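# Move three cartons to cart tray, close footlocker

## Task

Take all three cartons out of the footlocker and put them in the utility cart's top tray. Every carton must rest flat on the tray floor: not upright on an end and not hanging over any tray edge. Then close the footlocker lid fully. Lowering it gently is required: if it drops shut from more than slightly open, or is slammed, the task fails. At the end the gripper must have released everything and the robot must have backed away. The robot must never tip over or be left leaning, or the task fails. Anything that stays in place only because the robot is holding or propping it does not count.

## Robot and tools

ROBOT. A Hello Robot Stretch 4 with a single arm. It has an omni-wheel base, a lift that slides up a mast, an arm that telescopes forward, a three-joint wrist (yaw, pitch, roll) and a two-finger gripper. It stands about 1.6 m tall, and the base rim lies within 0.23 m of the base origin. It has four cameras: head_camera, head_left_camera, head_right_camera and wrist_camera. Loose objects may occasionally get a small shove from outside.

FRAMES. Base frame: origin on the floor below the base centre, x ahead, y to the left, z up. hand_pose is reported in this frame and marks a point between the open fingertips. Its printed value may be slightly wrong. With all wrist joints at 0 its axes line up with the base frame. The odometry frame is where the base frame was when the scene began. base_odometry comes from wheel rotation only, so wheel slip looks like travel. Its heading runs from -3.142 to 3.142, positive to the left.

execute_actions. Arguments: "actions", a list holding one action or nothing, and optional "cameras" (names from the list above or "all"; omitted, null or ["all"] returns every camera; [] returns none; an unknown name rejects the call). An empty list only reports state and images. An action contains "base", "joints" or both, plus optional "pace" and "contact_limits". Alternatively it holds only {"end_of_arm": "enable_torque"}, which re-powers any wrist or gripper motor that shut itself off. The base and joint motions of one action start at once but may end at different times.

"base" takes exactly one relative command, measured from the base's last reported position. translate_m drives straight, in metres, forward positive, from -2 to 2. strafe_m slides sideways, in metres, left positive, from -2 to 2. rotate_rad turns in place, in radians, counter-clockwise from above positive, from -3.2 to 3.2.

"joints" is a single object of absolute targets keyed by joint name. Any subset may be given. lift_m: 0 to 1.2 m. arm_m: extension, 0 to 0.55 m. wrist_yaw_rad: -1.134 to 4.276; 0 faces forward, positive turns left, 3.14 is stowed backward, and above 3.4 the arm may obstruct it. wrist_pitch_rad: -1.117 to 4.259; 0 is level, 1.57 points down. wrist_roll_rad: -1.117 to 4.259; at 0 the fingers are level with each other, and positive rolls clockwise as seen from behind the hand. gripper_m: fingertip gap in metres, -0.038 to 0.141; negative values press the tips together. A joint target past its range is clipped and reported. Any other invalid value or unknown key rejects the call, and nothing moves. A joint or base left out of an action may keep pushing toward an earlier target, without this showing in its status.

"pace" is "slow", "default", "fast" or "max". Base speed limits are 0.1, 0.3, 0.4 and 0.6 m/s and turn limits are 1, 2, 3 and 4 rad/s. With lift_m above 0.2 these get lower, down to 0.3 m/s and 1 rad/s at lift_m 1.2. "contact_limits" accepts only arm_m, from 0 (gentlest) to 0.75 (firmest), with 0.5 as the default. It sets how hard the arm may push before a contact_stop.

To unfold the wrist at the start, one action with lift_m 0.4 and wrist_yaw_rad 0 works.

wait: seconds from 0 to 10. Nothing new is commanded. It returns the same output as an empty execute_actions.

zoom_image: camera plus region [x0, y0, x1, y1] in image pixels, with the origin at the top-left corner. The region can be up to 504 by 504. It only works on cameras with full images in the latest result.

finished_scene: scene, the integer number of the current scene. This ends the scene permanently and reports success; the next scene's task then arrives. A reply with no tool call ends everything.

RESULTS. base_status and joint_status describe how each motion ended. "done" means the target was reached; for the base it only means the wheels turned the full amount. "off_target" means it stopped short and may still be pushing. "contact_stop_at_<key>" means something blocked it, and the lift, arm or wheels go slack; a slack lift may sink under load and slack wheels may roll. "limit_stop_at_<name>" is a built-in stop. "limit_stop_at_tilt" means a lean above 6 degrees, with lift, arm and wheels slack until the lean drops. "limit_stop_at_own_body" means self-collision, which is likely with the wrist pitched up (below -0.2) and rolled (below -0.4 or above 4). "torque_fault" means a wrist motor overloaded and went limp; send enable_torque. After these stops the old target is dropped. Slack parts hold again once commanded. on_its_own lists uncommanded events; "held at" gives a held target, not the actual position. If a reply includes a stop, later motion calls in that same reply are skipped.

lidar_m: 12 horizontal distances in metres, in 30-degree sectors. Sector 1 is straight ahead, and they go counter-clockwise (4 left, 7 behind, 10 right). "-" means nothing seen or closer than 0.25 m. It sees from about 0.15 m up to robot height and misses glass, thin legs and much of the area behind. wrist_depth_mm: a 7x7 grid from the top left of median depths, 100 to 2000 mm; "-" means invalid. turned_by_wheels versus turned_by_imu differing by more than about 0.1 rad suggests a collision or slip. base_tilt is in degrees, with forward and right positive, and has a fixed offset of up to about 1.5. motor_effort is in percent, positive toward higher joint values, with the peak in brackets. The wheel motors are positive for a right turn. An unusual resting effort hints at a load or contact. A load in a level gripper moves the pitch effort away from 0.

GRIPPING. Command a gap smaller than the object. Squeezing harder pulls the object toward the wrist. The position reading and "done" do not confirm a grasp. With commanded values of 0 or more, a firm grip shows as a clear change in gripper effort. If the fingertips snag on a surface, raise the lift.

CAUTIONS. Driving or turning with more than 1 kg held and arm_m above 0.2 can tip the robot, especially at fast paces. Steady pushes or pulls, a high gripper or a high contact limit also raise the risk. Lower the lid under control. Avoid drops, slams and hard hits. The simulation keeps running between replies, and the robot holds its last command meanwhile.

CAMERAS. Calibration is pinhole+radial for head_camera and wrist_camera, and fisheye for the two side head cameras. T_world_to_cam maps base-frame points into the camera frame. The wrist camera pose depends on the joint readings, so its errors grow with arm extension.

Each tool is called after "Request:" by a JSON object that holds its "name" and its "arguments", one argument or row to a line.

## Session

Request:
{"name": "execute_actions", "arguments": {
  "actions": []
}}

Scene clock: 0.00 s.
base_odometry: x=+0.000 y=+0.000 heading=+0.000 (m, m, rad; odometry frame)
turned_by_wheels: +0.000 (rad since the last result)
turned_by_imu: +0.000 (rad since the last result)
base_tilt: forward=-0.6 right=-0.1 (deg)
lidar_m: 1.09 1.11 1.20 1.19 2.59 2.90 2.11 2.70 1.54 1.41 1.43 1.17
base_status: not commanded
joint_positions: lift_m=+0.203 arm_m=-0.001 wrist_yaw_rad=+3.229 wrist_pitch_rad=-0.003 wrist_roll_rad=-0.018 gripper_m=+0.057
joint_status: not commanded
motor_effort: lift_m=+21 arm_m=+0 wrist_yaw_rad=+1 wrist_pitch_rad=-7 wrist_roll_rad=+1 gripper_m=-1 wheel_0=+0 wheel_1=+0 wheel_2=+0 (%)
hand_pose: x=-0.1247 y=+0.0620 z=+0.3821 quat_wxyz=(-0.043, +0.002, -0.009, +0.999) (m; base frame)
wrist_depth_mm: - - 134 - - - - / - - 131 - - - - / - - 132 211 - - - / - 121 136 - - - - / 188 1983 - - - - - / 191 1281 195 1430 197 1430 1366 / 192 554 946 136 946 878 946
pictures: head_camera, head_left_camera, head_right_camera, wrist_camera
Images, in order (width x height): head_camera 420x560, head_left_camera 420x672, head_right_camera 420x672, wrist_camera 616x392.

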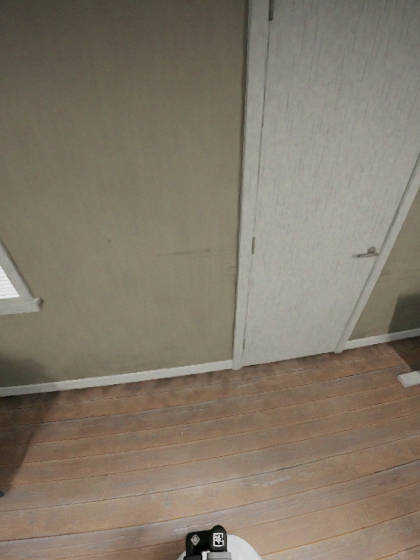

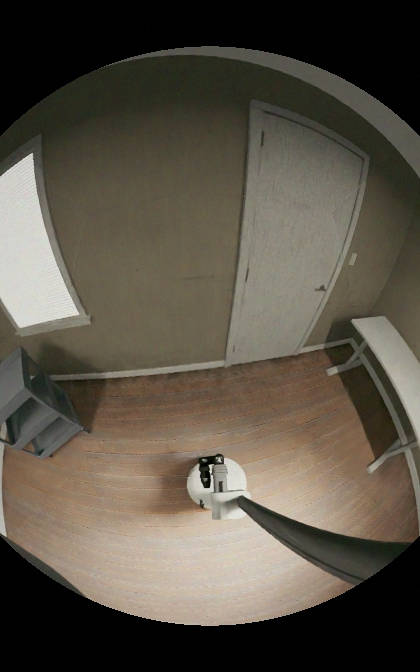

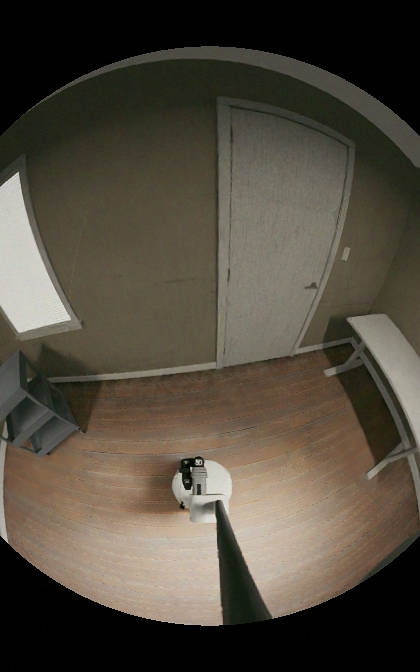

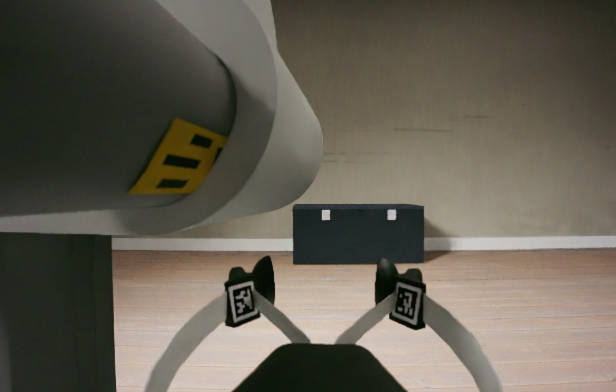

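Footlocker is behind, closed.

Request:
{"name": "execute_actions", "arguments": {
  "actions": [
    {"base":{"rotate_rad":3.14},"joints":{"lift_m":0.4,"wrist_yaw_rad":0}}
  ],
  "cameras": []
}}

Request:
{"name": "execute_actions", "arguments": {
  "actions": [
    {"base":{"translate_m":1.0}}
  ]
}}

Scene clock: 2.97 s.
base_odometry: x=+0.000 y=+0.000 heading=+3.140 (m, m, rad; odometry frame)
turned_by_wheels: +3.140 (rad since the last result)
turned_by_imu: +3.173 (rad since the last result)
base_tilt: forward=-0.6 right=-0.1 (deg)
lidar_m: 2.11 2.70 1.62 1.40 1.44 1.19 1.09 1.09 1.19 1.20 2.58 2.93
base_status: done
joint_positions: lift_m=+0.400 arm_m=-0.001 wrist_yaw_rad=+0.000 wrist_pitch_rad=-0.003 wrist_roll_rad=-0.018 gripper_m=+0.057
joint_status: all done
motor_effort: lift_m=+23(26) arm_m=+0(0) wrist_yaw_rad=+1(7) wrist_pitch_rad=-7(7) wrist_roll_rad=+0(1) gripper_m=-5(5) wheel_0=-1(12) wheel_1=+0(7) wheel_2=+0(10) (%)
hand_pose: x=+0.4588 y=-0.0873 z=+0.5787 quat_wxyz=(+1.000, -0.009, -0.001, +0.000) (m; base frame)
wrist_depth_mm: - - - - - - - / - - - - - - - / - - - - - - - / - - - - - - - / - - - 1983 - - - / 1983 - 195 1983 197 - 1983 / 1430 1336 1336 136 1336 1255 1336
pictures: none
No camera images: the call's "cameras" was empty. Leave "cameras" out to get every camera's image.

Scene clock: 7.80 s.
base_odometry: x=-1.000 y=+0.001 heading=+3.140 (m, m, rad; odometry frame)
turned_by_wheels: +0.000 (rad since the last result)
turned_by_imu: -0.001 (rad since the last result)
base_tilt: forward=-0.5 right=-0.1 (deg)
lidar_m: 1.10 1.12 2.10 2.36 1.60 2.00 2.07 1.75 1.74 2.40 2.45 1.23
base_status: done
joint_positions: lift_m=+0.400 arm_m=-0.001 wrist_yaw_rad=+0.000 wrist_pitch_rad=-0.003 wrist_roll_rad=-0.018 gripper_m=+0.057
joint_status: not commanded
motor_effort: lift_m=+24(24) arm_m=+0(0) wrist_yaw_rad=+0(2) wrist_pitch_rad=-7(7) wrist_roll_rad=+0(0) gripper_m=+0(3) wheel_0=+1(8) wheel_1=+1(4) wheel_2=+2(12) (%)
hand_pose: x=+0.4588 y=-0.0874 z=+0.5787 quat_wxyz=(+1.000, -0.009, -0.001, +0.000) (m; base frame)
wrist_depth_mm: 1430 1430 1499 1499 1537 1576 1576 / 1397 1430 1464 1499 1537 1537 1618 / 1430 1464 1464 1499 1537 1576 1576 / 1397 1464 1464 1499 1537 1576 1537 / 1430 1430 1499 1499 1537 1576 1576 / 1430 1430 195 917 196 1576 1576 / 1366 1308 904 136 960 976 1366
pictures: head_camera, head_left_camera, head_right_camera, wrist_camera
camera_calibration (this result's frames):
wrist_camera: T_world_to_cam=[[0.0487801, -0.998448, 0.0268721, -0.115615], [0.0148118, -0.0261781, -0.999548, 0.63087], [0.9987, 0.0491561, 0.0135118, -0.232957], [0, 0, 0, 1]] pos_world=[0.22895, -0.0874695, 0.636839]
Images, in order (width x height): head_camera 420x560, head_left_camera 420x672, head_right_camera 420x672, wrist_camera 616x392.

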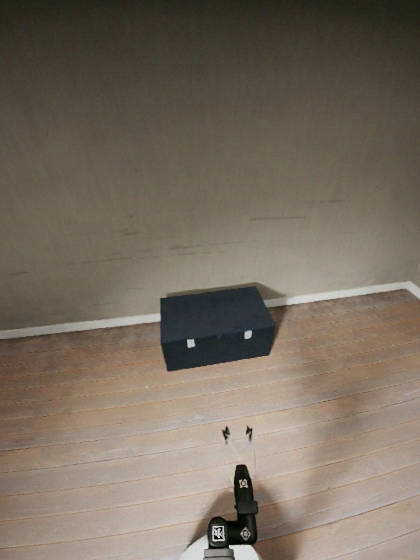

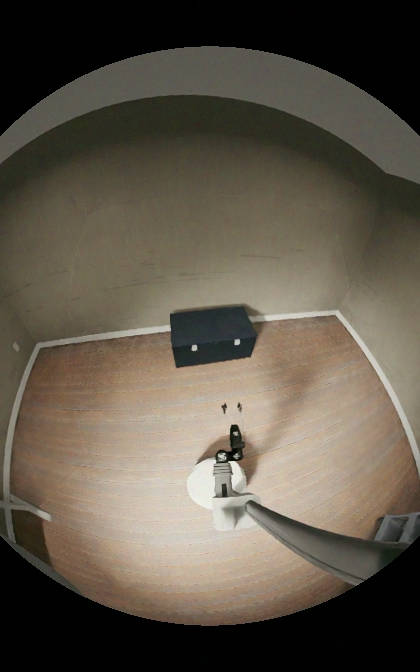

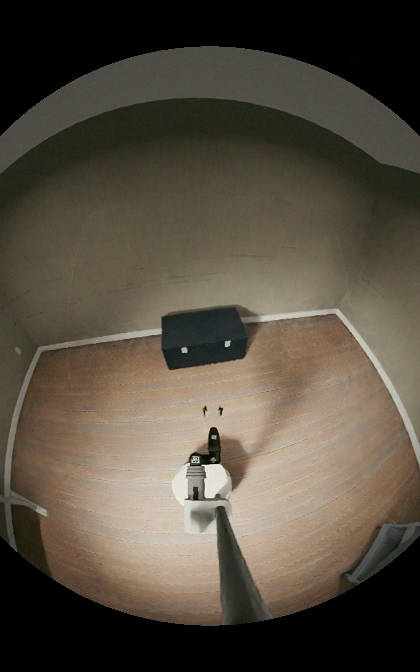

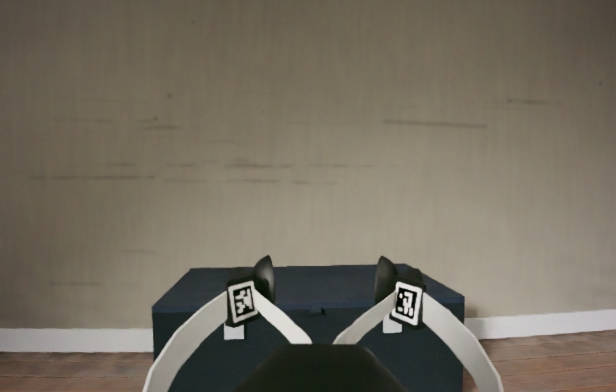

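Request:
{"name": "execute_actions", "arguments": {
  "actions": [
    {"base":{"rotate_rad":0.12},"joints":{"lift_m":0.15}}
  ],
  "cameras": []
}}

Request:
{"name": "execute_actions", "arguments": {
  "actions": [
    {"base":{"strafe_m":-0.11}}
  ],
  "cameras": []
}}

Request:
{"name": "execute_actions", "arguments": {
  "actions": [
    {"base":{"translate_m":0.45}}
  ],
  "cameras": ["head_camera","wrist_camera"]
}}

Scene clock: 10.23 s.
base_odometry: x=-1.000 y=+0.001 heading=-3.023 (m, m, rad; odometry frame)
turned_by_wheels: +0.120 (rad since the last result)
turned_by_imu: +0.120 (rad since the last result)
base_tilt: forward=-0.6 right=-0.2 (deg)
lidar_m: 1.11 1.74 2.38 1.60 1.61 2.16 2.08 1.74 1.75 2.40 2.45 1.19
base_status: done
joint_positions: lift_m=+0.150 arm_m=-0.001 wrist_yaw_rad=+0.000 wrist_pitch_rad=-0.003 wrist_roll_rad=-0.018 gripper_m=+0.057
joint_status: all done
motor_effort: lift_m=+16(24) arm_m=+0(0) wrist_yaw_rad=+1(0) wrist_pitch_rad=-8(7) wrist_roll_rad=+0(0) gripper_m=-1(0) wheel_0=-2(5) wheel_1=-1(6) wheel_2=-1(1) (%)
hand_pose: x=+0.4588 y=-0.0874 z=+0.3293 quat_wxyz=(+1.000, -0.009, -0.001, +0.000) (m; base frame)
wrist_depth_mm: 1499 1499 1499 1464 1464 1464 1464 / 1499 1499 1499 1464 1464 1430 1430 / 1537 1499 1499 1499 1464 1464 1430 / 1537 1537 1499 1499 1464 1464 1430 / 1499 1499 917 904 904 904 1430 / 1205 1229 195 904 197 904 1160 / 842 798 809 136 809 750 809
pictures: none
No camera images: the call's "cameras" was empty. Leave "cameras" out to get every camera's image.

Scene clock: 11.77 s.
base_odometry: x=-1.013 y=+0.111 heading=-3.023 (m, m, rad; odometry frame)
turned_by_wheels: +0.000 (rad since the last result)
turned_by_imu: +0.000 (rad since the last result)
base_tilt: forward=-0.6 right=-0.1 (deg)
lidar_m: 1.12 1.18 2.37 1.71 1.75 2.17 2.07 1.67 1.67 2.28 2.36 1.19
base_status: done
joint_positions: lift_m=+0.150 arm_m=-0.001 wrist_yaw_rad=+0.000 wrist_pitch_rad=-0.003 wrist_roll_rad=-0.018 gripper_m=+0.057
joint_status: not commanded
motor_effort: lift_m=+16(16) arm_m=+0(0) wrist_yaw_rad=+1(1) wrist_pitch_rad=-7(7) wrist_roll_rad=+0(0) gripper_m=-4(5) wheel_0=+0(6) wheel_1=+1(7) wheel_2=-1(5) (%)
hand_pose: x=+0.4588 y=-0.0874 z=+0.3293 quat_wxyz=(+1.000, -0.009, -0.001, +0.000) (m; base frame)
wrist_depth_mm: 1499 1537 1499 1499 1464 1430 1430 / 1537 1499 1499 1464 1430 1430 1430 / 1537 1499 1464 1464 1464 1464 1430 / 1537 1499 1499 1499 1499 1464 1430 / 1499 1537 917 917 904 904 1464 / 1182 1182 195 904 197 904 1182 / 842 809 809 136 809 750 798
pictures: none
No camera images: the call's "cameras" was empty. Leave "cameras" out to get every camera's image.

Scene clock: 14.73 s.
base_odometry: x=-1.460 y=+0.057 heading=-3.023 (m, m, rad; odometry frame)
turned_by_wheels: +0.000 (rad since the last result)
turned_by_imu: -0.001 (rad since the last result)
base_tilt: forward=-0.5 right=-0.2 (deg)
lidar_m: 0.68 0.69 1.75 2.48 1.88 2.38 2.52 2.00 2.39 2.29 1.77 0.70
base_status: done
joint_positions: lift_m=+0.150 arm_m=-0.001 wrist_yaw_rad=+0.000 wrist_pitch_rad=-0.003 wrist_roll_rad=-0.018 gripper_m=+0.057
joint_status: not commanded
motor_effort: lift_m=+17(16) arm_m=+0(0) wrist_yaw_rad=+2(1) wrist_pitch_rad=-7(7) wrist_roll_rad=+0(1) gripper_m=-5(5) wheel_0=+2(2) wheel_1=+0(7) wheel_2=+2(8) (%)
hand_pose: x=+0.4588 y=-0.0874 z=+0.3293 quat_wxyz=(+1.000, -0.009, -0.001, +0.000) (m; base frame)
wrist_depth_mm: 1042 1025 1025 1025 1008 1008 991 / 1042 1025 1025 1008 991 991 976 / 1025 1042 1025 1025 1008 991 991 / 1060 1042 1025 1008 1008 991 991 / 469 459 462 455 452 449 449 / 466 466 195 455 196 449 449 / 466 466 459 136 455 452 449
pictures: head_camera, wrist_camera
camera_calibration (this result's frames):
wrist_camera: T_world_to_cam=[[0.0486567, -0.998454, 0.026872, -0.108892], [0.0148085, -0.0261798, -0.999548, 0.381569], [0.998706, 0.0490326, 0.0135118, -0.229588], [0, 0, 0, 1]] pos_world=[0.228939, -0.0874767, 0.387425]
Images, in order (width x height): head_camera 420x560, wrist_camera 616x392.

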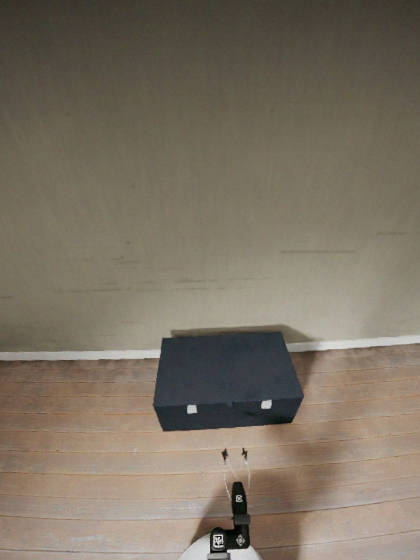

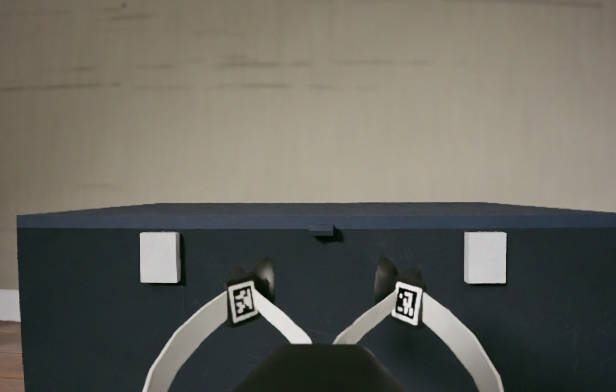

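Request:
{"name": "zoom_image", "arguments": {
  "camera": "wrist_camera",
  "region": [240, 190, 400, 290]
}}

Region (240, 190, 400, 290) of wrist_camera's 616x392 image, scaled by 3.150; it fills the top 315 rows of this view, and the rest is white.

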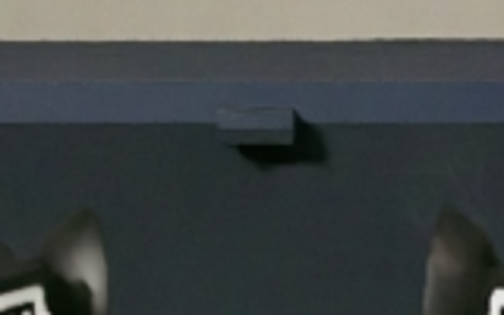

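Request:
{"name": "execute_actions", "arguments": {
  "actions": [
    {"joints":{"gripper_m":0,"lift_m":0.125,"arm_m":0.14}}
  ],
  "cameras": ["wrist_camera"]
}}

Request:
{"name": "execute_actions", "arguments": {
  "actions": [
    {"joints":{"arm_m":0.25},"contact_limits":{"arm_m":0.1},"pace":"slow"}
  ],
  "cameras": ["wrist_camera"]
}}

Scene clock: 16.33 s.
base_odometry: x=-1.460 y=+0.057 heading=-3.023 (m, m, rad; odometry frame)
turned_by_wheels: +0.000 (rad since the last result)
turned_by_imu: -0.001 (rad since the last result)
base_tilt: forward=-0.6 right=-0.1 (deg)
lidar_m: 0.66 0.70 1.74 2.45 1.89 2.38 2.54 2.02 2.41 2.28 1.79 0.72
base_status: not commanded
joint_positions: lift_m=+0.125 arm_m=+0.138 wrist_yaw_rad=+0.000 wrist_pitch_rad=-0.003 wrist_roll_rad=-0.018 gripper_m=+0.000
joint_status: all done
motor_effort: lift_m=+16(16) arm_m=+9(7) wrist_yaw_rad=+1(2) wrist_pitch_rad=-7(7) wrist_roll_rad=+0(0) gripper_m=-6(4) wheel_0=+2(2) wheel_1=+0(0) wheel_2=+2(2) (%)
hand_pose: x=+0.5979 y=-0.0874 z=+0.3044 quat_wxyz=(+1.000, -0.009, -0.001, +0.000) (m; base frame)
wrist_depth_mm: 904 878 878 878 866 854 842 / 904 891 878 878 866 842 854 / 904 904 878 878 866 866 842 / 392 373 355 338 324 310 310 / 322 319 317 315 315 310 298 / 324 319 319 194 185 312 310 / 324 322 319 136 315 314 310
pictures: wrist_camera
camera_calibration (this result's frames):
wrist_camera: T_world_to_cam=[[0.0487369, -0.99845, 0.0268752, -0.115014], [0.0148748, -0.0261787, -0.999547, 0.354568], [0.998701, 0.0491146, 0.0135759, -0.368146], [0, 0, 0, 1]] pos_world=[0.368, -0.0874719, 0.362496]
Images, in order (width x height): wrist_camera 616x392.

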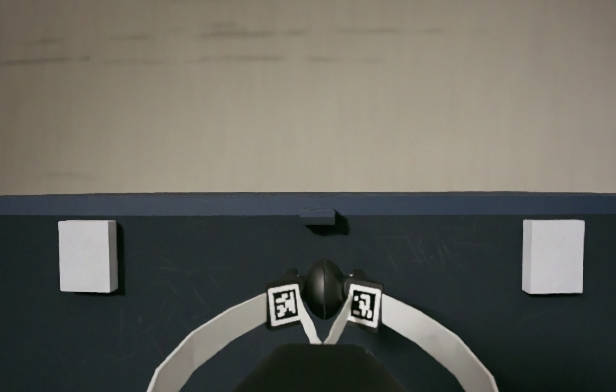

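Scene clock: 18.73 s.
base_odometry: x=-1.460 y=+0.057 heading=-3.023 (m, m, rad; odometry frame)
turned_by_wheels: +0.000 (rad since the last result)
turned_by_imu: -0.001 (rad since the last result)
base_tilt: forward=-0.6 right=+0.0 (deg)
lidar_m: 0.68 0.73 1.73 2.46 1.89 2.36 2.53 2.01 2.40 2.27 1.80 0.74
base_status: not commanded
joint_positions: lift_m=+0.125 arm_m=+0.248 wrist_yaw_rad=-0.004 wrist_pitch_rad=-0.003 wrist_roll_rad=-0.018 gripper_m=+0.000
joint_status: all done
motor_effort: lift_m=+16(16) arm_m=+11(12) wrist_yaw_rad=+12(14) wrist_pitch_rad=-6(7) wrist_roll_rad=+0(0) gripper_m=-5(6) wheel_0=+2(1) wheel_1=+0(0) wheel_2=-3(4) (%)
contact_limits: arm_m 0.1
hand_pose: x=+0.7071 y=-0.0884 z=+0.3045 quat_wxyz=(+1.000, -0.009, -0.002, -0.002) (m; base frame)
wrist_depth_mm: 788 768 768 759 759 750 741 / 788 768 768 768 768 750 741 / 788 778 768 768 768 750 741 / 347 330 315 303 289 277 270 / 238 237 236 236 235 234 233 / 238 239 237 201 186 234 235 / 240 239 237 188 236 235 234
pictures: wrist_camera
camera_calibration (this result's frames):
wrist_camera: T_world_to_cam=[[0.0450906, -0.998621, 0.0268967, -0.118833], [0.0152257, -0.026234, -0.99954, 0.352789], [0.998867, 0.0454794, 0.0140218, -0.477781], [0, 0, 0, 1]] pos_world=[0.477226, -0.0876847, 0.362522]
Images, in order (width x height): wrist_camera 616x392.

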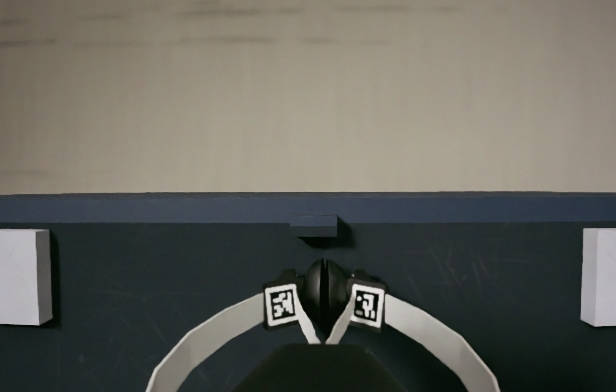

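I pushed the box 3cm. Back off a hair and lift.

Request:
{"name": "execute_actions", "arguments": {
  "actions": [
    {"joints":{"arm_m":0.244,"lift_m":0.22,"wrist_yaw_rad":0.02},"pace":"slow"}
  ],
  "cameras": ["wrist_camera","head_camera"]
}}

Scene clock: 31.57 s.
torque_fault: wrist_pitch_rad switched itself off since the last result.
base_odometry: x=-1.460 y=+0.057 heading=-3.023 (m, m, rad; odometry frame)
turned_by_wheels: +0.000 (rad since the last result)
turned_by_imu: -0.005 (rad since the last result)
base_tilt: forward=-0.6 right=-0.1 (deg)
lidar_m: 0.68 0.74 1.73 2.46 1.88 2.36 2.52 2.02 2.40 2.28 1.76 0.74
base_status: not commanded
joint_positions: lift_m=+0.220 arm_m=+0.246 wrist_yaw_rad=+0.020 wrist_pitch_rad=+1.352 wrist_roll_rad=-0.018 gripper_m=+0.000
joint_status: all done
on_its_own: wrist_pitch_rad is off since a torque_fault, until you send "end_of_arm": "enable_torque" (its first target -0.005 is given up)
motor_effort: lift_m=+25(39) arm_m=-9(11) wrist_yaw_rad=+0(27) wrist_pitch_rad=-1(100) wrist_roll_rad=+1(0) gripper_m=-6(9) wheel_0=+2(2) wheel_1=+0(0) wheel_2=+1(4) (%)
hand_pose: x=+0.4808 y=-0.0861 z=+0.1162 quat_wxyz=(+0.780, -0.013, +0.626, +0.013) (m; base frame)
wrist_depth_mm: 364 359 355 357 355 359 359 / 394 387 382 377 373 368 366 / 382 377 368 364 362 355 353 / 368 364 357 353 351 347 342 / 355 351 349 343 340 334 332 / 345 342 338 193 185 327 322 / 336 332 325 136 320 314 314
pictures: head_camera, wrist_camera
camera_calibration (this result's frames):
wrist_camera: T_world_to_cam=[[0.0568828, -0.997509, -0.0417239, -0.0988667], [-0.972407, -0.0458838, -0.228735, 0.55165], [0.22625, 0.0535837, -0.972594, 0.237633], [0, 0, 0, 1]] pos_world=[0.488287, -0.0860418, 0.353177]
Images, in order (width x height): head_camera 420x560, wrist_camera 616x392.

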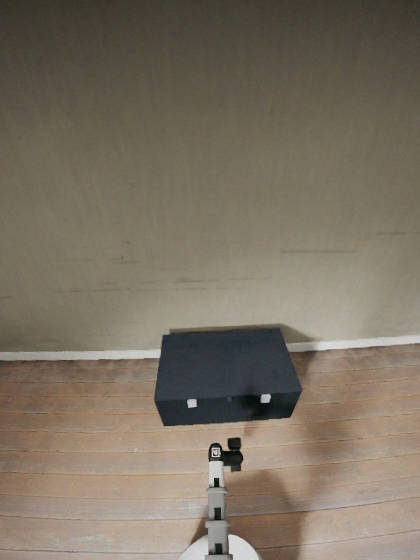

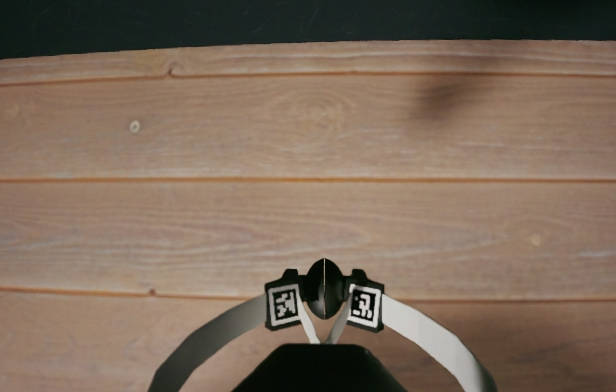

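Request:
{"name": "execute_actions", "arguments": {
  "actions": [
    {"end_of_arm":"enable_torque"}
  ],
  "cameras": []
}}

Request:
{"name": "execute_actions", "arguments": {
  "actions": [
    {"joints":{"arm_m":0.2,"lift_m":0.55,"wrist_yaw_rad":0,"wrist_pitch_rad":1.57,"gripper_m":0.07}}
  ],
  "cameras": []
}}

Request:
{"name": "execute_actions", "arguments": {
  "actions": [
    {"base":{"translate_m":0.3}}
  ],
  "cameras": ["wrist_camera","head_camera"]
}}

Scene clock: 32.07 s.
base_odometry: x=-1.460 y=+0.057 heading=-3.023 (m, m, rad; odometry frame)
turned_by_wheels: +0.000 (rad since the last result)
turned_by_imu: +0.000 (rad since the last result)
base_tilt: forward=-0.6 right=-0.1 (deg)
lidar_m: 0.68 0.73 1.73 2.46 1.90 2.36 2.52 2.01 2.39 2.29 1.79 0.74
base_status: not commanded
joint_positions: lift_m=+0.220 arm_m=+0.246 wrist_yaw_rad=+0.020 wrist_pitch_rad=+1.356 wrist_roll_rad=-0.018 gripper_m=+0.000
joint_status: not commanded
end_of_arm: enable_torque: each motor that was off is on again
on_its_own: wrist_pitch_rad is held at +1.356, not at its first target -0.005, since a torque_fault
motor_effort: lift_m=+25(25) arm_m=-9(9) wrist_yaw_rad=+1(1) wrist_pitch_rad=-1(2) wrist_roll_rad=+0(0) gripper_m=-3(4) wheel_0=+1(1) wheel_1=+0(0) wheel_2=+1(1) (%)
hand_pose: x=+0.4797 y=-0.0862 z=+0.1160 quat_wxyz=(+0.779, -0.013, +0.627, +0.013) (m; base frame)
wrist_depth_mm: 366 364 357 357 357 364 359 / 392 389 382 375 370 368 362 / 379 375 368 364 359 355 353 / 368 364 357 353 349 345 342 / 357 353 347 343 340 334 330 / 345 342 338 194 185 327 322 / 336 332 325 136 319 315 314
pictures: none
No camera images: the call's "cameras" was empty. Leave "cameras" out to get every camera's image.

Scene clock: 34.43 s.
base_odometry: x=-1.460 y=+0.057 heading=-3.023 (m, m, rad; odometry frame)
turned_by_wheels: +0.000 (rad since the last result)
turned_by_imu: -0.001 (rad since the last result)
base_tilt: forward=-0.6 right=-0.1 (deg)
lidar_m: 0.69 0.73 1.73 2.46 1.88 2.39 2.52 2.01 2.39 2.27 1.78 0.71
base_status: not commanded
joint_positions: lift_m=+0.550 arm_m=+0.202 wrist_yaw_rad=+0.000 wrist_pitch_rad=+1.570 wrist_roll_rad=-0.018 gripper_m=+0.070
joint_status: all done
motor_effort: lift_m=+25(25) arm_m=-8(8) wrist_yaw_rad=+0(2) wrist_pitch_rad=+0(4) wrist_roll_rad=+0(0) gripper_m=+0(6) wheel_0=+1(2) wheel_1=+0(0) wheel_2=+1(1) (%)
hand_pose: x=+0.3727 y=-0.0874 z=+0.4394 quat_wxyz=(+0.707, -0.006, +0.707, +0.006) (m; base frame)
wrist_depth_mm: 683 654 647 668 654 647 640 / 691 676 668 668 654 647 640 / 691 683 676 668 661 647 647 / 691 691 676 668 654 654 647 / 699 683 676 668 661 654 640 / 699 691 204 676 195 654 647 / 699 699 504 135 661 654 654
pictures: none
No camera images: the call's "cameras" was empty. Leave "cameras" out to get every camera's image.

Scene clock: 36.90 s.
base_odometry: x=-1.758 y=+0.022 heading=-3.023 (m, m, rad; odometry frame)
turned_by_wheels: +0.000 (rad since the last result)
turned_by_imu: -0.001 (rad since the last result)
base_tilt: forward=-0.5 right=-0.1 (deg)
lidar_m: 0.40 0.40 1.30 2.46 2.01 2.39 2.84 2.26 2.39 2.28 0.63 0.42
base_status: done
joint_positions: lift_m=+0.550 arm_m=+0.202 wrist_yaw_rad=+0.000 wrist_pitch_rad=+1.570 wrist_roll_rad=-0.018 gripper_m=+0.070
joint_status: not commanded
motor_effort: lift_m=+25(25) arm_m=-9(9) wrist_yaw_rad=+1(1) wrist_pitch_rad=-1(1) wrist_roll_rad=+0(0) gripper_m=-2(4) wheel_0=+1(7) wheel_1=+2(6) wheel_2=+1(10) (%)
hand_pose: x=+0.3727 y=-0.0874 z=+0.4394 quat_wxyz=(+0.707, -0.006, +0.707, +0.006) (m; base frame)
wrist_depth_mm: 322 317 314 309 306 301 298 / 324 319 314 310 306 301 298 / 324 320 315 312 306 304 300 / 325 320 319 314 309 304 322 / 699 683 676 668 661 654 647 / 699 691 204 676 196 654 647 / 707 691 504 135 668 654 647
pictures: head_camera, wrist_camera
camera_calibration (this result's frames):
wrist_camera: T_world_to_cam=[[0.0268502, -0.998455, -0.0486576, -0.0663595], [-0.99957, -0.0262421, -0.0130933, 0.437486], [0.0117961, 0.0489882, -0.99873, 0.667495], [0, 0, 0, 1]] pos_world=[0.431206, -0.0874758, 0.669146]
Images, in order (width x height): head_camera 420x560, wrist_camera 616x392.

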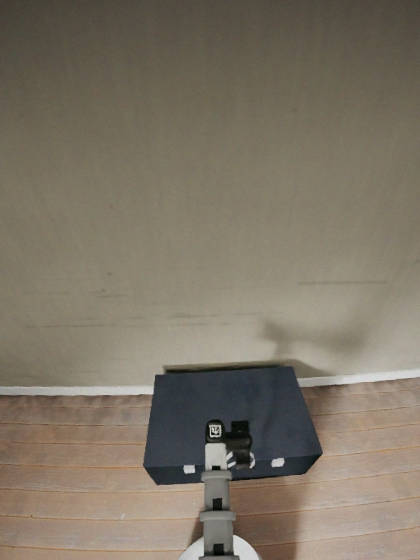

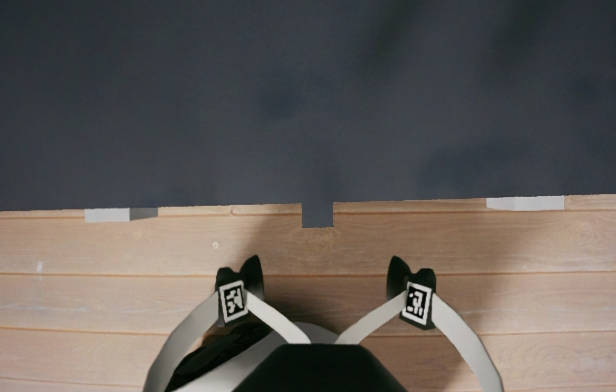

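Request:
{"name": "execute_actions", "arguments": {
  "actions": [
    {"joints":{"arm_m":0.23,"lift_m":0.445}}
  ],
  "cameras": ["wrist_camera"]
}}

Scene clock: 39.67 s.
base_odometry: x=-1.758 y=+0.022 heading=-3.023 (m, m, rad; odometry frame)
turned_by_wheels: +0.000 (rad since the last result)
turned_by_imu: -0.001 (rad since the last result)
base_tilt: forward=-0.5 right=-0.2 (deg)
lidar_m: 0.39 0.42 1.32 2.48 2.02 2.37 2.83 2.25 2.40 2.27 0.61 0.43
base_status: not commanded
joint_positions: lift_m=+0.445 arm_m=+0.228 wrist_yaw_rad=+0.000 wrist_pitch_rad=+1.570 wrist_roll_rad=-0.018 gripper_m=+0.070
joint_status: all done
motor_effort: lift_m=+16(25) arm_m=+9(9) wrist_yaw_rad=+1(2) wrist_pitch_rad=-1(1) wrist_roll_rad=+1(0) gripper_m=-4(1) wheel_0=+1(1) wheel_1=+2(2) wheel_2=+1(1) (%)
hand_pose: x=+0.3996 y=-0.0874 z=+0.3351 quat_wxyz=(+0.707, -0.006, +0.707, +0.006) (m; base frame)
wrist_depth_mm: 213 210 208 204 203 200 198 / 213 211 208 206 203 200 199 / 215 212 208 206 204 201 199 / 215 213 209 206 205 202 200 / 216 214 211 208 206 204 539 / 591 585 204 559 196 549 544 / 591 585 574 136 559 554 549
pictures: wrist_camera
camera_calibration (this result's frames):
wrist_camera: T_world_to_cam=[[0.0267357, -0.998457, -0.0486627, -0.0721077], [-0.999575, -0.0261368, -0.0129017, 0.462939], [0.0116099, 0.048987, -0.998732, 0.563114], [0, 0, 0, 1]] pos_world=[0.458133, -0.0874819, 0.564864]
Images, in order (width x height): wrist_camera 616x392.

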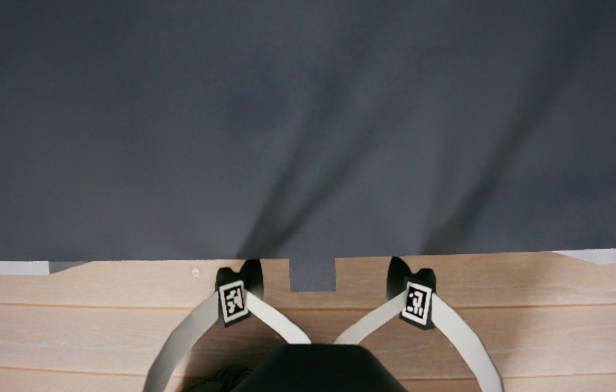

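Request:
{"name": "execute_actions", "arguments": {
  "actions": [
    {"base":{"strafe_m":0.007},"joints":{"gripper_m":-0.03}}
  ],
  "cameras": ["wrist_camera"]
}}

Request:
{"name": "execute_actions", "arguments": {
  "actions": [
    {"joints":{"lift_m":0.5},"pace":"slow"}
  ],
  "cameras": ["wrist_camera","head_camera"]
}}

Scene clock: 41.43 s.
base_odometry: x=-1.757 y=+0.015 heading=-3.023 (m, m, rad; odometry frame)
turned_by_wheels: +0.000 (rad since the last result)
turned_by_imu: -0.001 (rad since the last result)
base_tilt: forward=-0.5 right=-0.1 (deg)
lidar_m: 0.39 0.38 1.31 2.45 2.00 2.39 2.83 2.25 2.38 2.29 0.60 0.44
base_status: done
joint_positions: lift_m=+0.445 arm_m=+0.229 wrist_yaw_rad=+0.001 wrist_pitch_rad=+1.568 wrist_roll_rad=-0.018 gripper_m=-0.029
joint_status: all done
motor_effort: lift_m=+21(21) arm_m=+8(9) wrist_yaw_rad=+0(2) wrist_pitch_rad=+4(4) wrist_roll_rad=+0(0) gripper_m=-26(27) wheel_0=+1(4) wheel_1=-1(11) wheel_2=+0(1) (%)
hand_pose: x=+0.4002 y=-0.0874 z=+0.3347 quat_wxyz=(+0.708, -0.006, +0.706, +0.006) (m; base frame)
wrist_depth_mm: 203 201 198 195 192 190 189 / 204 201 198 195 193 190 189 / 204 201 198 196 193 190 189 / 203 201 198 195 193 190 189 / 204 201 199 196 194 191 535 / 585 580 181 559 179 549 539 / 597 580 574 347 554 549 544
pictures: wrist_camera
camera_calibration (this result's frames):
wrist_camera: T_world_to_cam=[[0.0275201, -0.998438, -0.0486141, -0.072474], [-0.999532, -0.0268338, -0.014714, 0.464122], [0.0133866, 0.0489963, -0.998709, 0.561965], [0, 0, 0, 1]] pos_world=[0.458377, -0.0874409, 0.564545]
Images, in order (width x height): wrist_camera 616x392.

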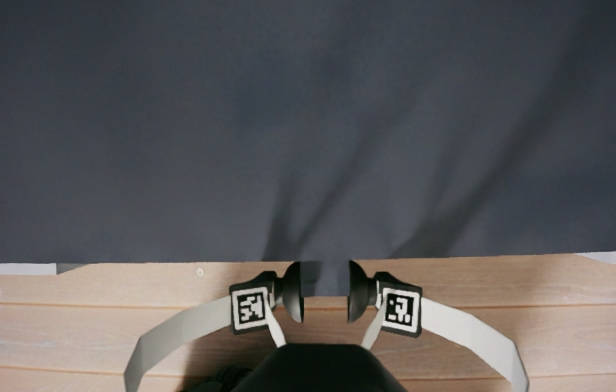

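Scene clock: 42.77 s.
base_odometry: x=-1.757 y=+0.015 heading=-3.023 (m, m, rad; odometry frame)
turned_by_wheels: +0.000 (rad since the last result)
turned_by_imu: +0.000 (rad since the last result)
base_tilt: forward=-0.5 right=-0.2 (deg)
lidar_m: 0.40 0.42 1.31 2.46 2.04 2.35 2.84 2.26 2.40 2.29 0.62 0.41
base_status: not commanded
joint_positions: lift_m=+0.499 arm_m=+0.229 wrist_yaw_rad=+0.003 wrist_pitch_rad=+1.562 wrist_roll_rad=-0.018 gripper_m=-0.029
joint_status: all done
motor_effort: lift_m=+28(31) arm_m=+7(8) wrist_yaw_rad=-6(6) wrist_pitch_rad=+21(21) wrist_roll_rad=+0(0) gripper_m=-22(22) wheel_0=+1(1) wheel_1=-2(1) wheel_2=+1(1) (%)
hand_pose: x=+0.4024 y=-0.0874 z=+0.3891 quat_wxyz=(+0.710, -0.007, +0.704, +0.007) (m; base frame)
wrist_depth_mm: 223 219 216 213 210 207 204 / 218 214 211 208 206 203 200 / 213 209 206 204 200 198 196 / 208 205 202 200 196 194 192 / 205 203 200 198 195 603 591 / 647 634 181 220 180 597 597 / 640 640 627 375 615 603 597
pictures: head_camera, wrist_camera
camera_calibration (this result's frames):
wrist_camera: T_world_to_cam=[[0.0299529, -0.998376, -0.048456, -0.0709154], [-0.999368, -0.0289845, -0.0205673, 0.469104], [0.0191294, 0.0490415, -0.998614, 0.613958], [0, 0, 0, 1]] pos_world=[0.459187, -0.0873129, 0.619318]
Images, in order (width x height): head_camera 420x560, wrist_camera 616x392.

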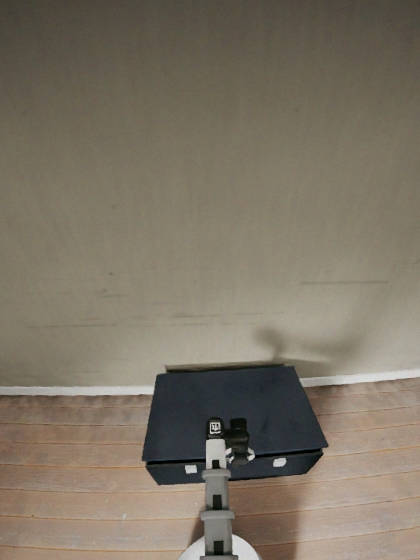

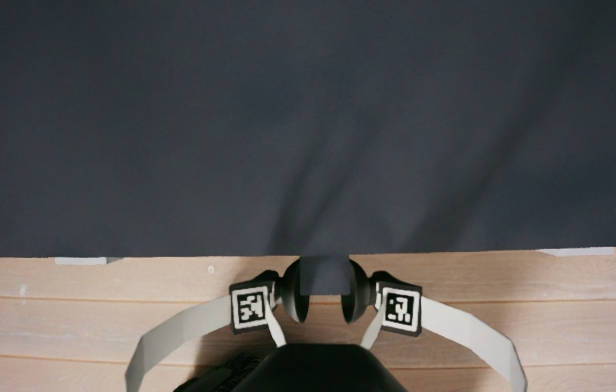

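Request:
{"name": "execute_actions", "arguments": {
  "actions": [
    {"joints":{"lift_m":0.576,"arm_m":0.256},"pace":"slow"}
  ],
  "cameras": []
}}

Request:
{"name": "execute_actions", "arguments": {
  "actions": [
    {"joints":{"lift_m":0.642,"arm_m":0.287},"pace":"slow"}
  ],
  "cameras": ["wrist_camera","head_camera"]
}}

Scene clock: 44.43 s.
base_odometry: x=-1.757 y=+0.015 heading=-3.023 (m, m, rad; odometry frame)
turned_by_wheels: +0.000 (rad since the last result)
turned_by_imu: -0.001 (rad since the last result)
base_tilt: forward=-0.6 right=-0.2 (deg)
lidar_m: 0.39 0.40 1.32 2.46 2.01 2.37 2.81 2.27 2.40 2.29 0.59 0.43
base_status: not commanded
joint_positions: lift_m=+0.575 arm_m=+0.254 wrist_yaw_rad=-0.002 wrist_pitch_rad=+1.576 wrist_roll_rad=-0.018 gripper_m=-0.029
joint_status: all done
motor_effort: lift_m=+27(28) arm_m=+10(10) wrist_yaw_rad=+7(10) wrist_pitch_rad=-20(36) wrist_roll_rad=+1(0) gripper_m=-21(21) wheel_0=+1(1) wheel_1=-1(2) wheel_2=+0(1) (%)
hand_pose: x=+0.4233 y=-0.0874 z=+0.4652 quat_wxyz=(+0.705, -0.006, +0.709, +0.006) (m; base frame)
wrist_depth_mm: 252 246 243 239 235 229 227 / 239 236 231 227 223 220 216 / 228 224 220 216 213 209 207 / 216 213 209 206 202 200 198 / 210 208 204 201 198 204 668 / 732 723 182 219 182 676 676 / 741 723 654 368 691 676 683
pictures: none
No camera images: the call's "cameras" was empty. Leave "cameras" out to get every camera's image.

Scene clock: 45.87 s.
base_odometry: x=-1.757 y=+0.015 heading=-3.023 (m, m, rad; odometry frame)
turned_by_wheels: +0.000 (rad since the last result)
turned_by_imu: -0.001 (rad since the last result)
base_tilt: forward=-0.6 right=-0.1 (deg)
lidar_m: 0.40 0.41 1.32 2.47 2.03 2.35 2.85 2.24 2.40 2.28 0.63 0.43
base_status: not commanded
joint_positions: lift_m=+0.642 arm_m=+0.285 wrist_yaw_rad=-0.002 wrist_pitch_rad=+1.576 wrist_roll_rad=-0.018 gripper_m=-0.029
joint_status: all done
motor_effort: lift_m=+27(26) arm_m=+10(16) wrist_yaw_rad=+8(12) wrist_pitch_rad=-19(39) wrist_roll_rad=+1(1) gripper_m=-24(21) wheel_0=+1(1) wheel_1=-2(2) wheel_2=-1(0) (%)
hand_pose: x=+0.4543 y=-0.0874 z=+0.5312 quat_wxyz=(+0.705, -0.006, +0.709, +0.006) (m; base frame)
wrist_depth_mm: 291 283 278 272 267 260 257 / 266 259 254 249 245 240 239 / 244 239 234 230 226 222 220 / 224 220 216 213 210 207 204 / 215 211 208 204 204 207 404 / 798 788 182 219 181 741 741 / 798 798 778 399 759 741 732
pictures: head_camera, wrist_camera
camera_calibration (this result's frames):
wrist_camera: T_world_to_cam=[[0.02455, -0.998505, -0.0488333, -0.0629434], [-0.999684, -0.0242598, -0.00652611, 0.516978], [0.00533167, 0.0489781, -0.998786, 0.761235], [0, 0, 0, 1]] pos_world=[0.514302, -0.0875914, 0.760611]
Images, in order (width x height): head_camera 420x560, wrist_camera 616x392.

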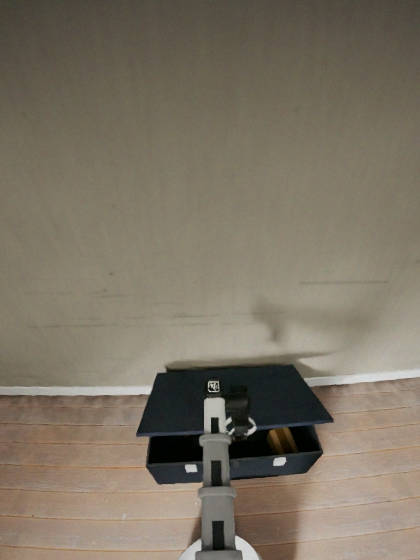

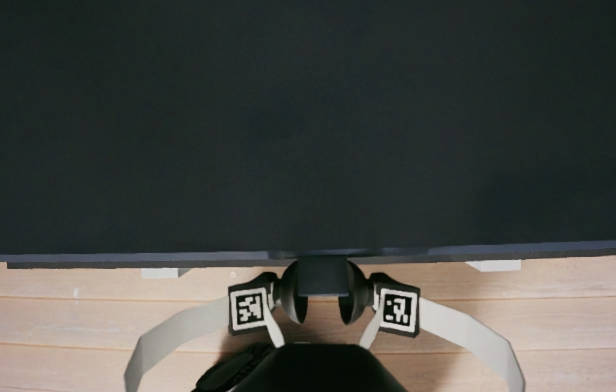

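Request:
{"name": "execute_actions", "arguments": {
  "actions": [
    {"joints":{"lift_m":0.721,"arm_m":0.337},"pace":"slow"}
  ],
  "cameras": []
}}

Request:
{"name": "execute_actions", "arguments": {
  "actions": [
    {"joints":{"lift_m":0.777,"arm_m":0.392},"pace":"slow"}
  ],
  "cameras": ["wrist_camera","head_camera"]
}}

Scene clock: 47.70 s.
base_odometry: x=-1.757 y=+0.015 heading=-3.023 (m, m, rad; odometry frame)
turned_by_wheels: +0.000 (rad since the last result)
turned_by_imu: -0.001 (rad since the last result)
base_tilt: forward=-0.6 right=-0.1 (deg)
lidar_m: 0.38 0.43 1.30 2.46 2.02 2.37 2.84 2.24 2.39 2.29 0.62 0.43
base_status: not commanded
joint_positions: lift_m=+0.721 arm_m=+0.335 wrist_yaw_rad=-0.001 wrist_pitch_rad=+1.576 wrist_roll_rad=-0.018 gripper_m=-0.029
joint_status: all done
motor_effort: lift_m=+26(28) arm_m=+10(11) wrist_yaw_rad=+4(8) wrist_pitch_rad=-17(20) wrist_roll_rad=+1(1) gripper_m=-20(21) wheel_0=+1(1) wheel_1=-1(1) wheel_2=-1(0) (%)
hand_pose: x=+0.5046 y=-0.0874 z=+0.6102 quat_wxyz=(+0.705, -0.006, +0.709, +0.006) (m; base frame)
wrist_depth_mm: 375 362 355 345 334 322 317 / 319 307 298 291 285 279 274 / 272 266 258 253 248 243 240 / 237 233 229 224 220 216 213 / 221 217 213 208 208 208 492 / 891 866 181 219 181 820 820 / 891 878 854 820 842 820 820
pictures: none
No camera images: the call's "cameras" was empty. Leave "cameras" out to get every camera's image.

Scene clock: 49.50 s.
base_odometry: x=-1.757 y=+0.015 heading=-3.023 (m, m, rad; odometry frame)
turned_by_wheels: +0.000 (rad since the last result)
turned_by_imu: -0.001 (rad since the last result)
base_tilt: forward=-0.5 right=-0.2 (deg)
lidar_m: 0.40 0.43 1.32 2.45 1.99 2.36 2.82 2.24 2.39 2.28 0.63 0.41
base_status: not commanded
joint_positions: lift_m=+0.777 arm_m=+0.390 wrist_yaw_rad=-0.003 wrist_pitch_rad=+1.578 wrist_roll_rad=-0.018 gripper_m=-0.029
joint_status: all done
motor_effort: lift_m=+21(32) arm_m=+11(11) wrist_yaw_rad=+9(14) wrist_pitch_rad=-23(43) wrist_roll_rad=+1(0) gripper_m=-18(22) wheel_0=+1(1) wheel_1=-1(2) wheel_2=+0(3) (%)
hand_pose: x=+0.5588 y=-0.0874 z=+0.6667 quat_wxyz=(+0.705, -0.005, +0.710, +0.005) (m; base frame)
wrist_depth_mm: 654 500 484 466 445 421 410 / 394 377 362 349 338 329 324 / 306 296 287 279 273 266 262 / 251 245 240 235 229 224 222 / 225 222 217 210 211 211 535 / 946 647 182 220 181 580 878 / 946 946 917 517 891 891 866
pictures: head_camera, wrist_camera
camera_calibration (this result's frames):
wrist_camera: T_world_to_cam=[[0.023825, -0.998521, -0.0488683, -0.058466], [-0.999708, -0.0235984, -0.00520873, 0.62151], [0.00404782, 0.0489781, -0.998792, 0.896661], [0, 0, 0, 1]] pos_world=[0.619092, -0.0876296, 0.895958]
Images, in order (width x height): head_camera 420x560, wrist_camera 616x392.

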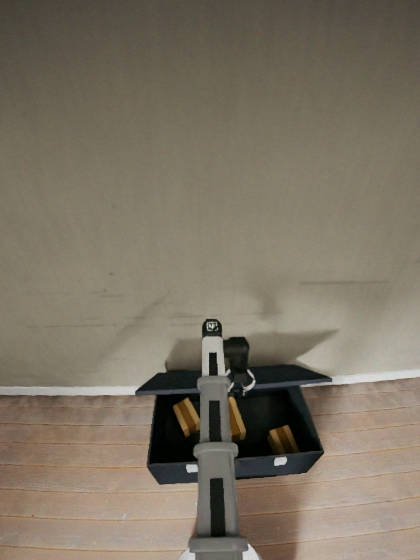

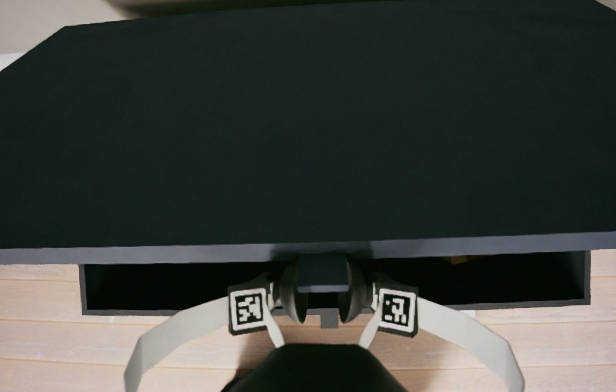

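Request:
{"name": "execute_actions", "arguments": {
  "actions": [
    {"joints":{"lift_m":0.83,"arm_m":0.46},"pace":"slow"}
  ],
  "cameras": []
}}

Request:
{"name": "execute_actions", "arguments": {
  "actions": [
    {"joints":{"lift_m":0.864,"arm_m":0.533},"pace":"slow"}
  ],
  "cameras": []
}}

Request:
{"name": "execute_actions", "arguments": {
  "actions": [
    {"base":{"translate_m":0.077},"joints":{"lift_m":0.885},"pace":"slow"}
  ],
  "cameras": ["wrist_camera","head_camera"]
}}

Scene clock: 51.60 s.
base_odometry: x=-1.757 y=+0.015 heading=-3.023 (m, m, rad; odometry frame)
turned_by_wheels: +0.000 (rad since the last result)
turned_by_imu: -0.001 (rad since the last result)
base_tilt: forward=-0.6 right=-0.1 (deg)
lidar_m: 0.38 0.38 1.31 2.46 2.02 2.38 2.83 2.25 2.38 2.29 0.58 0.42
base_status: not commanded
joint_positions: lift_m=+0.830 arm_m=+0.458 wrist_yaw_rad=-0.004 wrist_pitch_rad=+1.584 wrist_roll_rad=-0.018 gripper_m=-0.030
joint_status: all done
on_its_own: wrist_yaw_rad is at rest, and its effort (+15) is outside its rest range (-13 to +13); wrist_pitch_rad is at rest, and its effort (-40) is outside its rest range (-23 to +23)
motor_effort: lift_m=+17(35) arm_m=+12(13) wrist_yaw_rad=+15(11) wrist_pitch_rad=-40(40) wrist_roll_rad=+1(0) gripper_m=-16(26) wheel_0=+1(1) wheel_1=-1(1) wheel_2=+0(3) (%)
hand_pose: x=+0.6246 y=-0.0874 z=+0.7200 quat_wxyz=(+0.703, -0.005, +0.712, +0.005) (m; base frame)
wrist_depth_mm: 603 603 597 603 609 634 621 / 798 741 580 539 508 488 473 / 394 373 355 342 330 320 312 / 274 266 258 251 244 237 234 / 221 219 215 209 210 208 597 / 1008 715 181 216 181 723 683 / 1025 654 991 384 960 603 946
pictures: none
No camera images: the call's "cameras" was empty. Leave "cameras" out to get every camera's image.

Scene clock: 53.60 s.
base_odometry: x=-1.757 y=+0.015 heading=-3.023 (m, m, rad; odometry frame)
turned_by_wheels: +0.000 (rad since the last result)
turned_by_imu: -0.001 (rad since the last result)
base_tilt: forward=-0.5 right=-0.2 (deg)
lidar_m: 0.36 0.37 1.32 2.46 2.00 2.39 2.83 2.24 2.38 2.30 0.60 0.39
base_status: not commanded
joint_positions: lift_m=+0.864 arm_m=+0.531 wrist_yaw_rad=-0.002 wrist_pitch_rad=+1.577 wrist_roll_rad=-0.018 gripper_m=-0.030
joint_status: all done
motor_effort: lift_m=+18(34) arm_m=+11(10) wrist_yaw_rad=+6(13) wrist_pitch_rad=-20(40) wrist_roll_rad=+1(1) gripper_m=-13(27) wheel_0=+1(1) wheel_1=-1(1) wheel_2=+2(2) (%)
hand_pose: x=+0.7002 y=-0.0874 z=+0.7539 quat_wxyz=(+0.705, -0.006, +0.709, +0.006) (m; base frame)
wrist_depth_mm: 418 421 415 418 418 433 445 / 603 627 640 654 654 654 647 / 976 647 585 539 504 473 459 / 320 306 294 283 272 263 255 / 224 220 216 212 212 208 634 / 1025 798 181 224 180 831 960 / 1042 715 759 473 732 668 976
pictures: none
No camera images: the call's "cameras" was empty. Leave "cameras" out to get every camera's image.

Scene clock: 55.63 s.
base_odometry: x=-1.833 y=+0.006 heading=-3.022 (m, m, rad; odometry frame)
turned_by_wheels: +0.001 (rad since the last result)
turned_by_imu: +0.001 (rad since the last result)
base_tilt: forward=-0.6 right=-0.1 (deg)
lidar_m: 0.30 0.33 1.21 2.47 2.06 2.37 2.90 2.32 2.39 2.27 0.47 0.32
base_status: done
joint_positions: lift_m=+0.885 arm_m=+0.532 wrist_yaw_rad=+0.000 wrist_pitch_rad=+1.572 wrist_roll_rad=-0.018 gripper_m=-0.030
joint_status: all done
motor_effort: lift_m=+22(33) arm_m=+8(11) wrist_yaw_rad=-1(6) wrist_pitch_rad=-6(19) wrist_roll_rad=+1(1) gripper_m=-19(24) wheel_0=+8(8) wheel_1=+3(6) wheel_2=+1(1) (%)
hand_pose: x=+0.7023 y=-0.0874 z=+0.7746 quat_wxyz=(+0.707, -0.006, +0.707, +0.006) (m; base frame)
wrist_depth_mm: 238 237 234 236 237 243 250 / 343 353 362 364 368 364 359 / 715 759 778 788 798 798 798 / 500 459 421 392 366 343 327 / 228 245 234 216 216 213 654 / 1042 788 181 866 180 842 976 / 1060 878 931 569 891 723 976
pictures: head_camera, wrist_camera
camera_calibration (this result's frames):
wrist_camera: T_world_to_cam=[[0.0269302, -0.99845, -0.0487054, -0.0589172], [-0.999587, -0.0264091, -0.0113111, 0.769933], [0.0100073, 0.0489899, -0.998749, 0.999662], [0, 0, 0, 1]] pos_world=[0.761198, -0.087466, 1.00425]
Images, in order (width x height): head_camera 420x560, wrist_camera 616x392.

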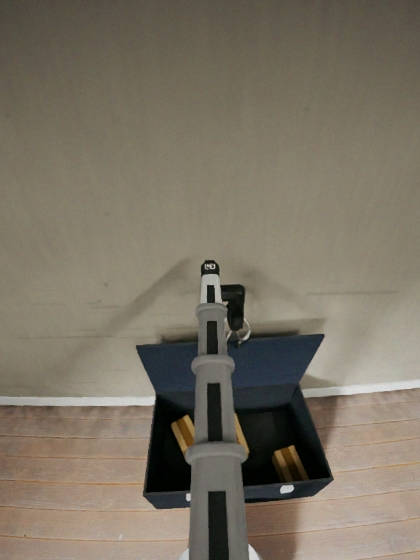

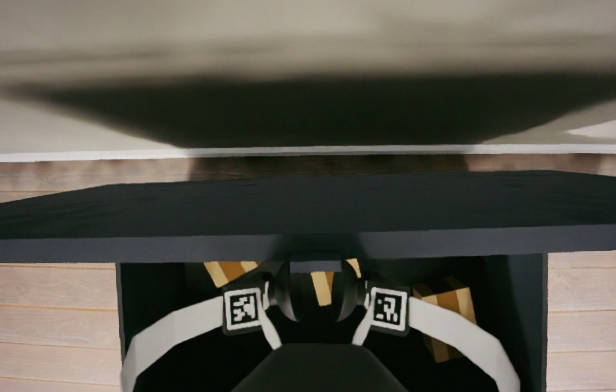

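Request:
{"name": "execute_actions", "arguments": {
  "actions": [
    {"joints":{"lift_m":0.865,"wrist_pitch_rad":1.2},"pace":"slow"}
  ],
  "cameras": ["wrist_camera","head_camera"]
}}

Scene clock: 56.67 s.
base_odometry: x=-1.833 y=+0.006 heading=-3.022 (m, m, rad; odometry frame)
turned_by_wheels: -0.001 (rad since the last result)
turned_by_imu: -0.001 (rad since the last result)
base_tilt: forward=-0.5 right=-0.2 (deg)
lidar_m: 0.30 0.30 1.22 2.48 2.07 2.36 2.92 2.32 2.40 2.30 0.47 0.32
base_status: not commanded
joint_positions: lift_m=+0.865 arm_m=+0.532 wrist_yaw_rad=+0.000 wrist_pitch_rad=+1.201 wrist_roll_rad=-0.018 gripper_m=-0.030
joint_status: all done
motor_effort: lift_m=+16(22) arm_m=+8(8) wrist_yaw_rad=+1(2) wrist_pitch_rad=-4(10) wrist_roll_rad=+1(2) gripper_m=-19(20) wheel_0=+1(8) wheel_1=+0(4) wheel_2=+1(3) (%)
hand_pose: x=+0.8067 y=-0.0874 z=+0.7746 quat_wxyz=(+0.825, -0.007, +0.565, +0.005) (m; base frame)
wrist_depth_mm: 112 111 110 110 109 110 - / 134 135 135 135 135 133 132 / 175 176 176 176 175 173 172 / 243 241 238 229 231 228 227 / 276 274 273 255 274 274 278 / 445 436 181 206 182 439 455 / 960 640 798 148 878 699 654
pictures: head_camera, wrist_camera
camera_calibration (this result's frames):
wrist_camera: T_world_to_cam=[[0.0429125, -0.998444, -0.0356126, -0.0847572], [-0.927648, -0.026583, -0.372509, 1.09611], [0.370983, 0.0490213, -0.927345, 0.652094], [0, 0, 0, 1]] pos_world=[0.778522, -0.087454, 1.01001]
Images, in order (width x height): head_camera 420x560, wrist_camera 616x392.

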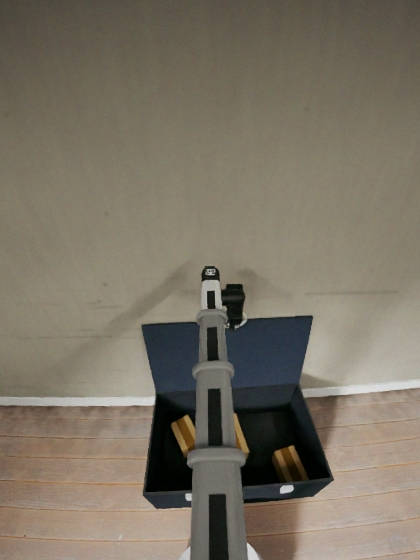

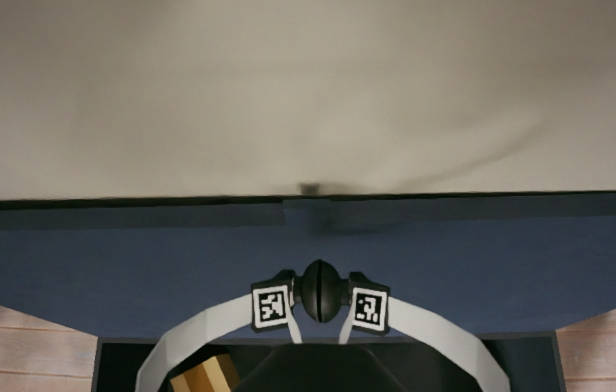

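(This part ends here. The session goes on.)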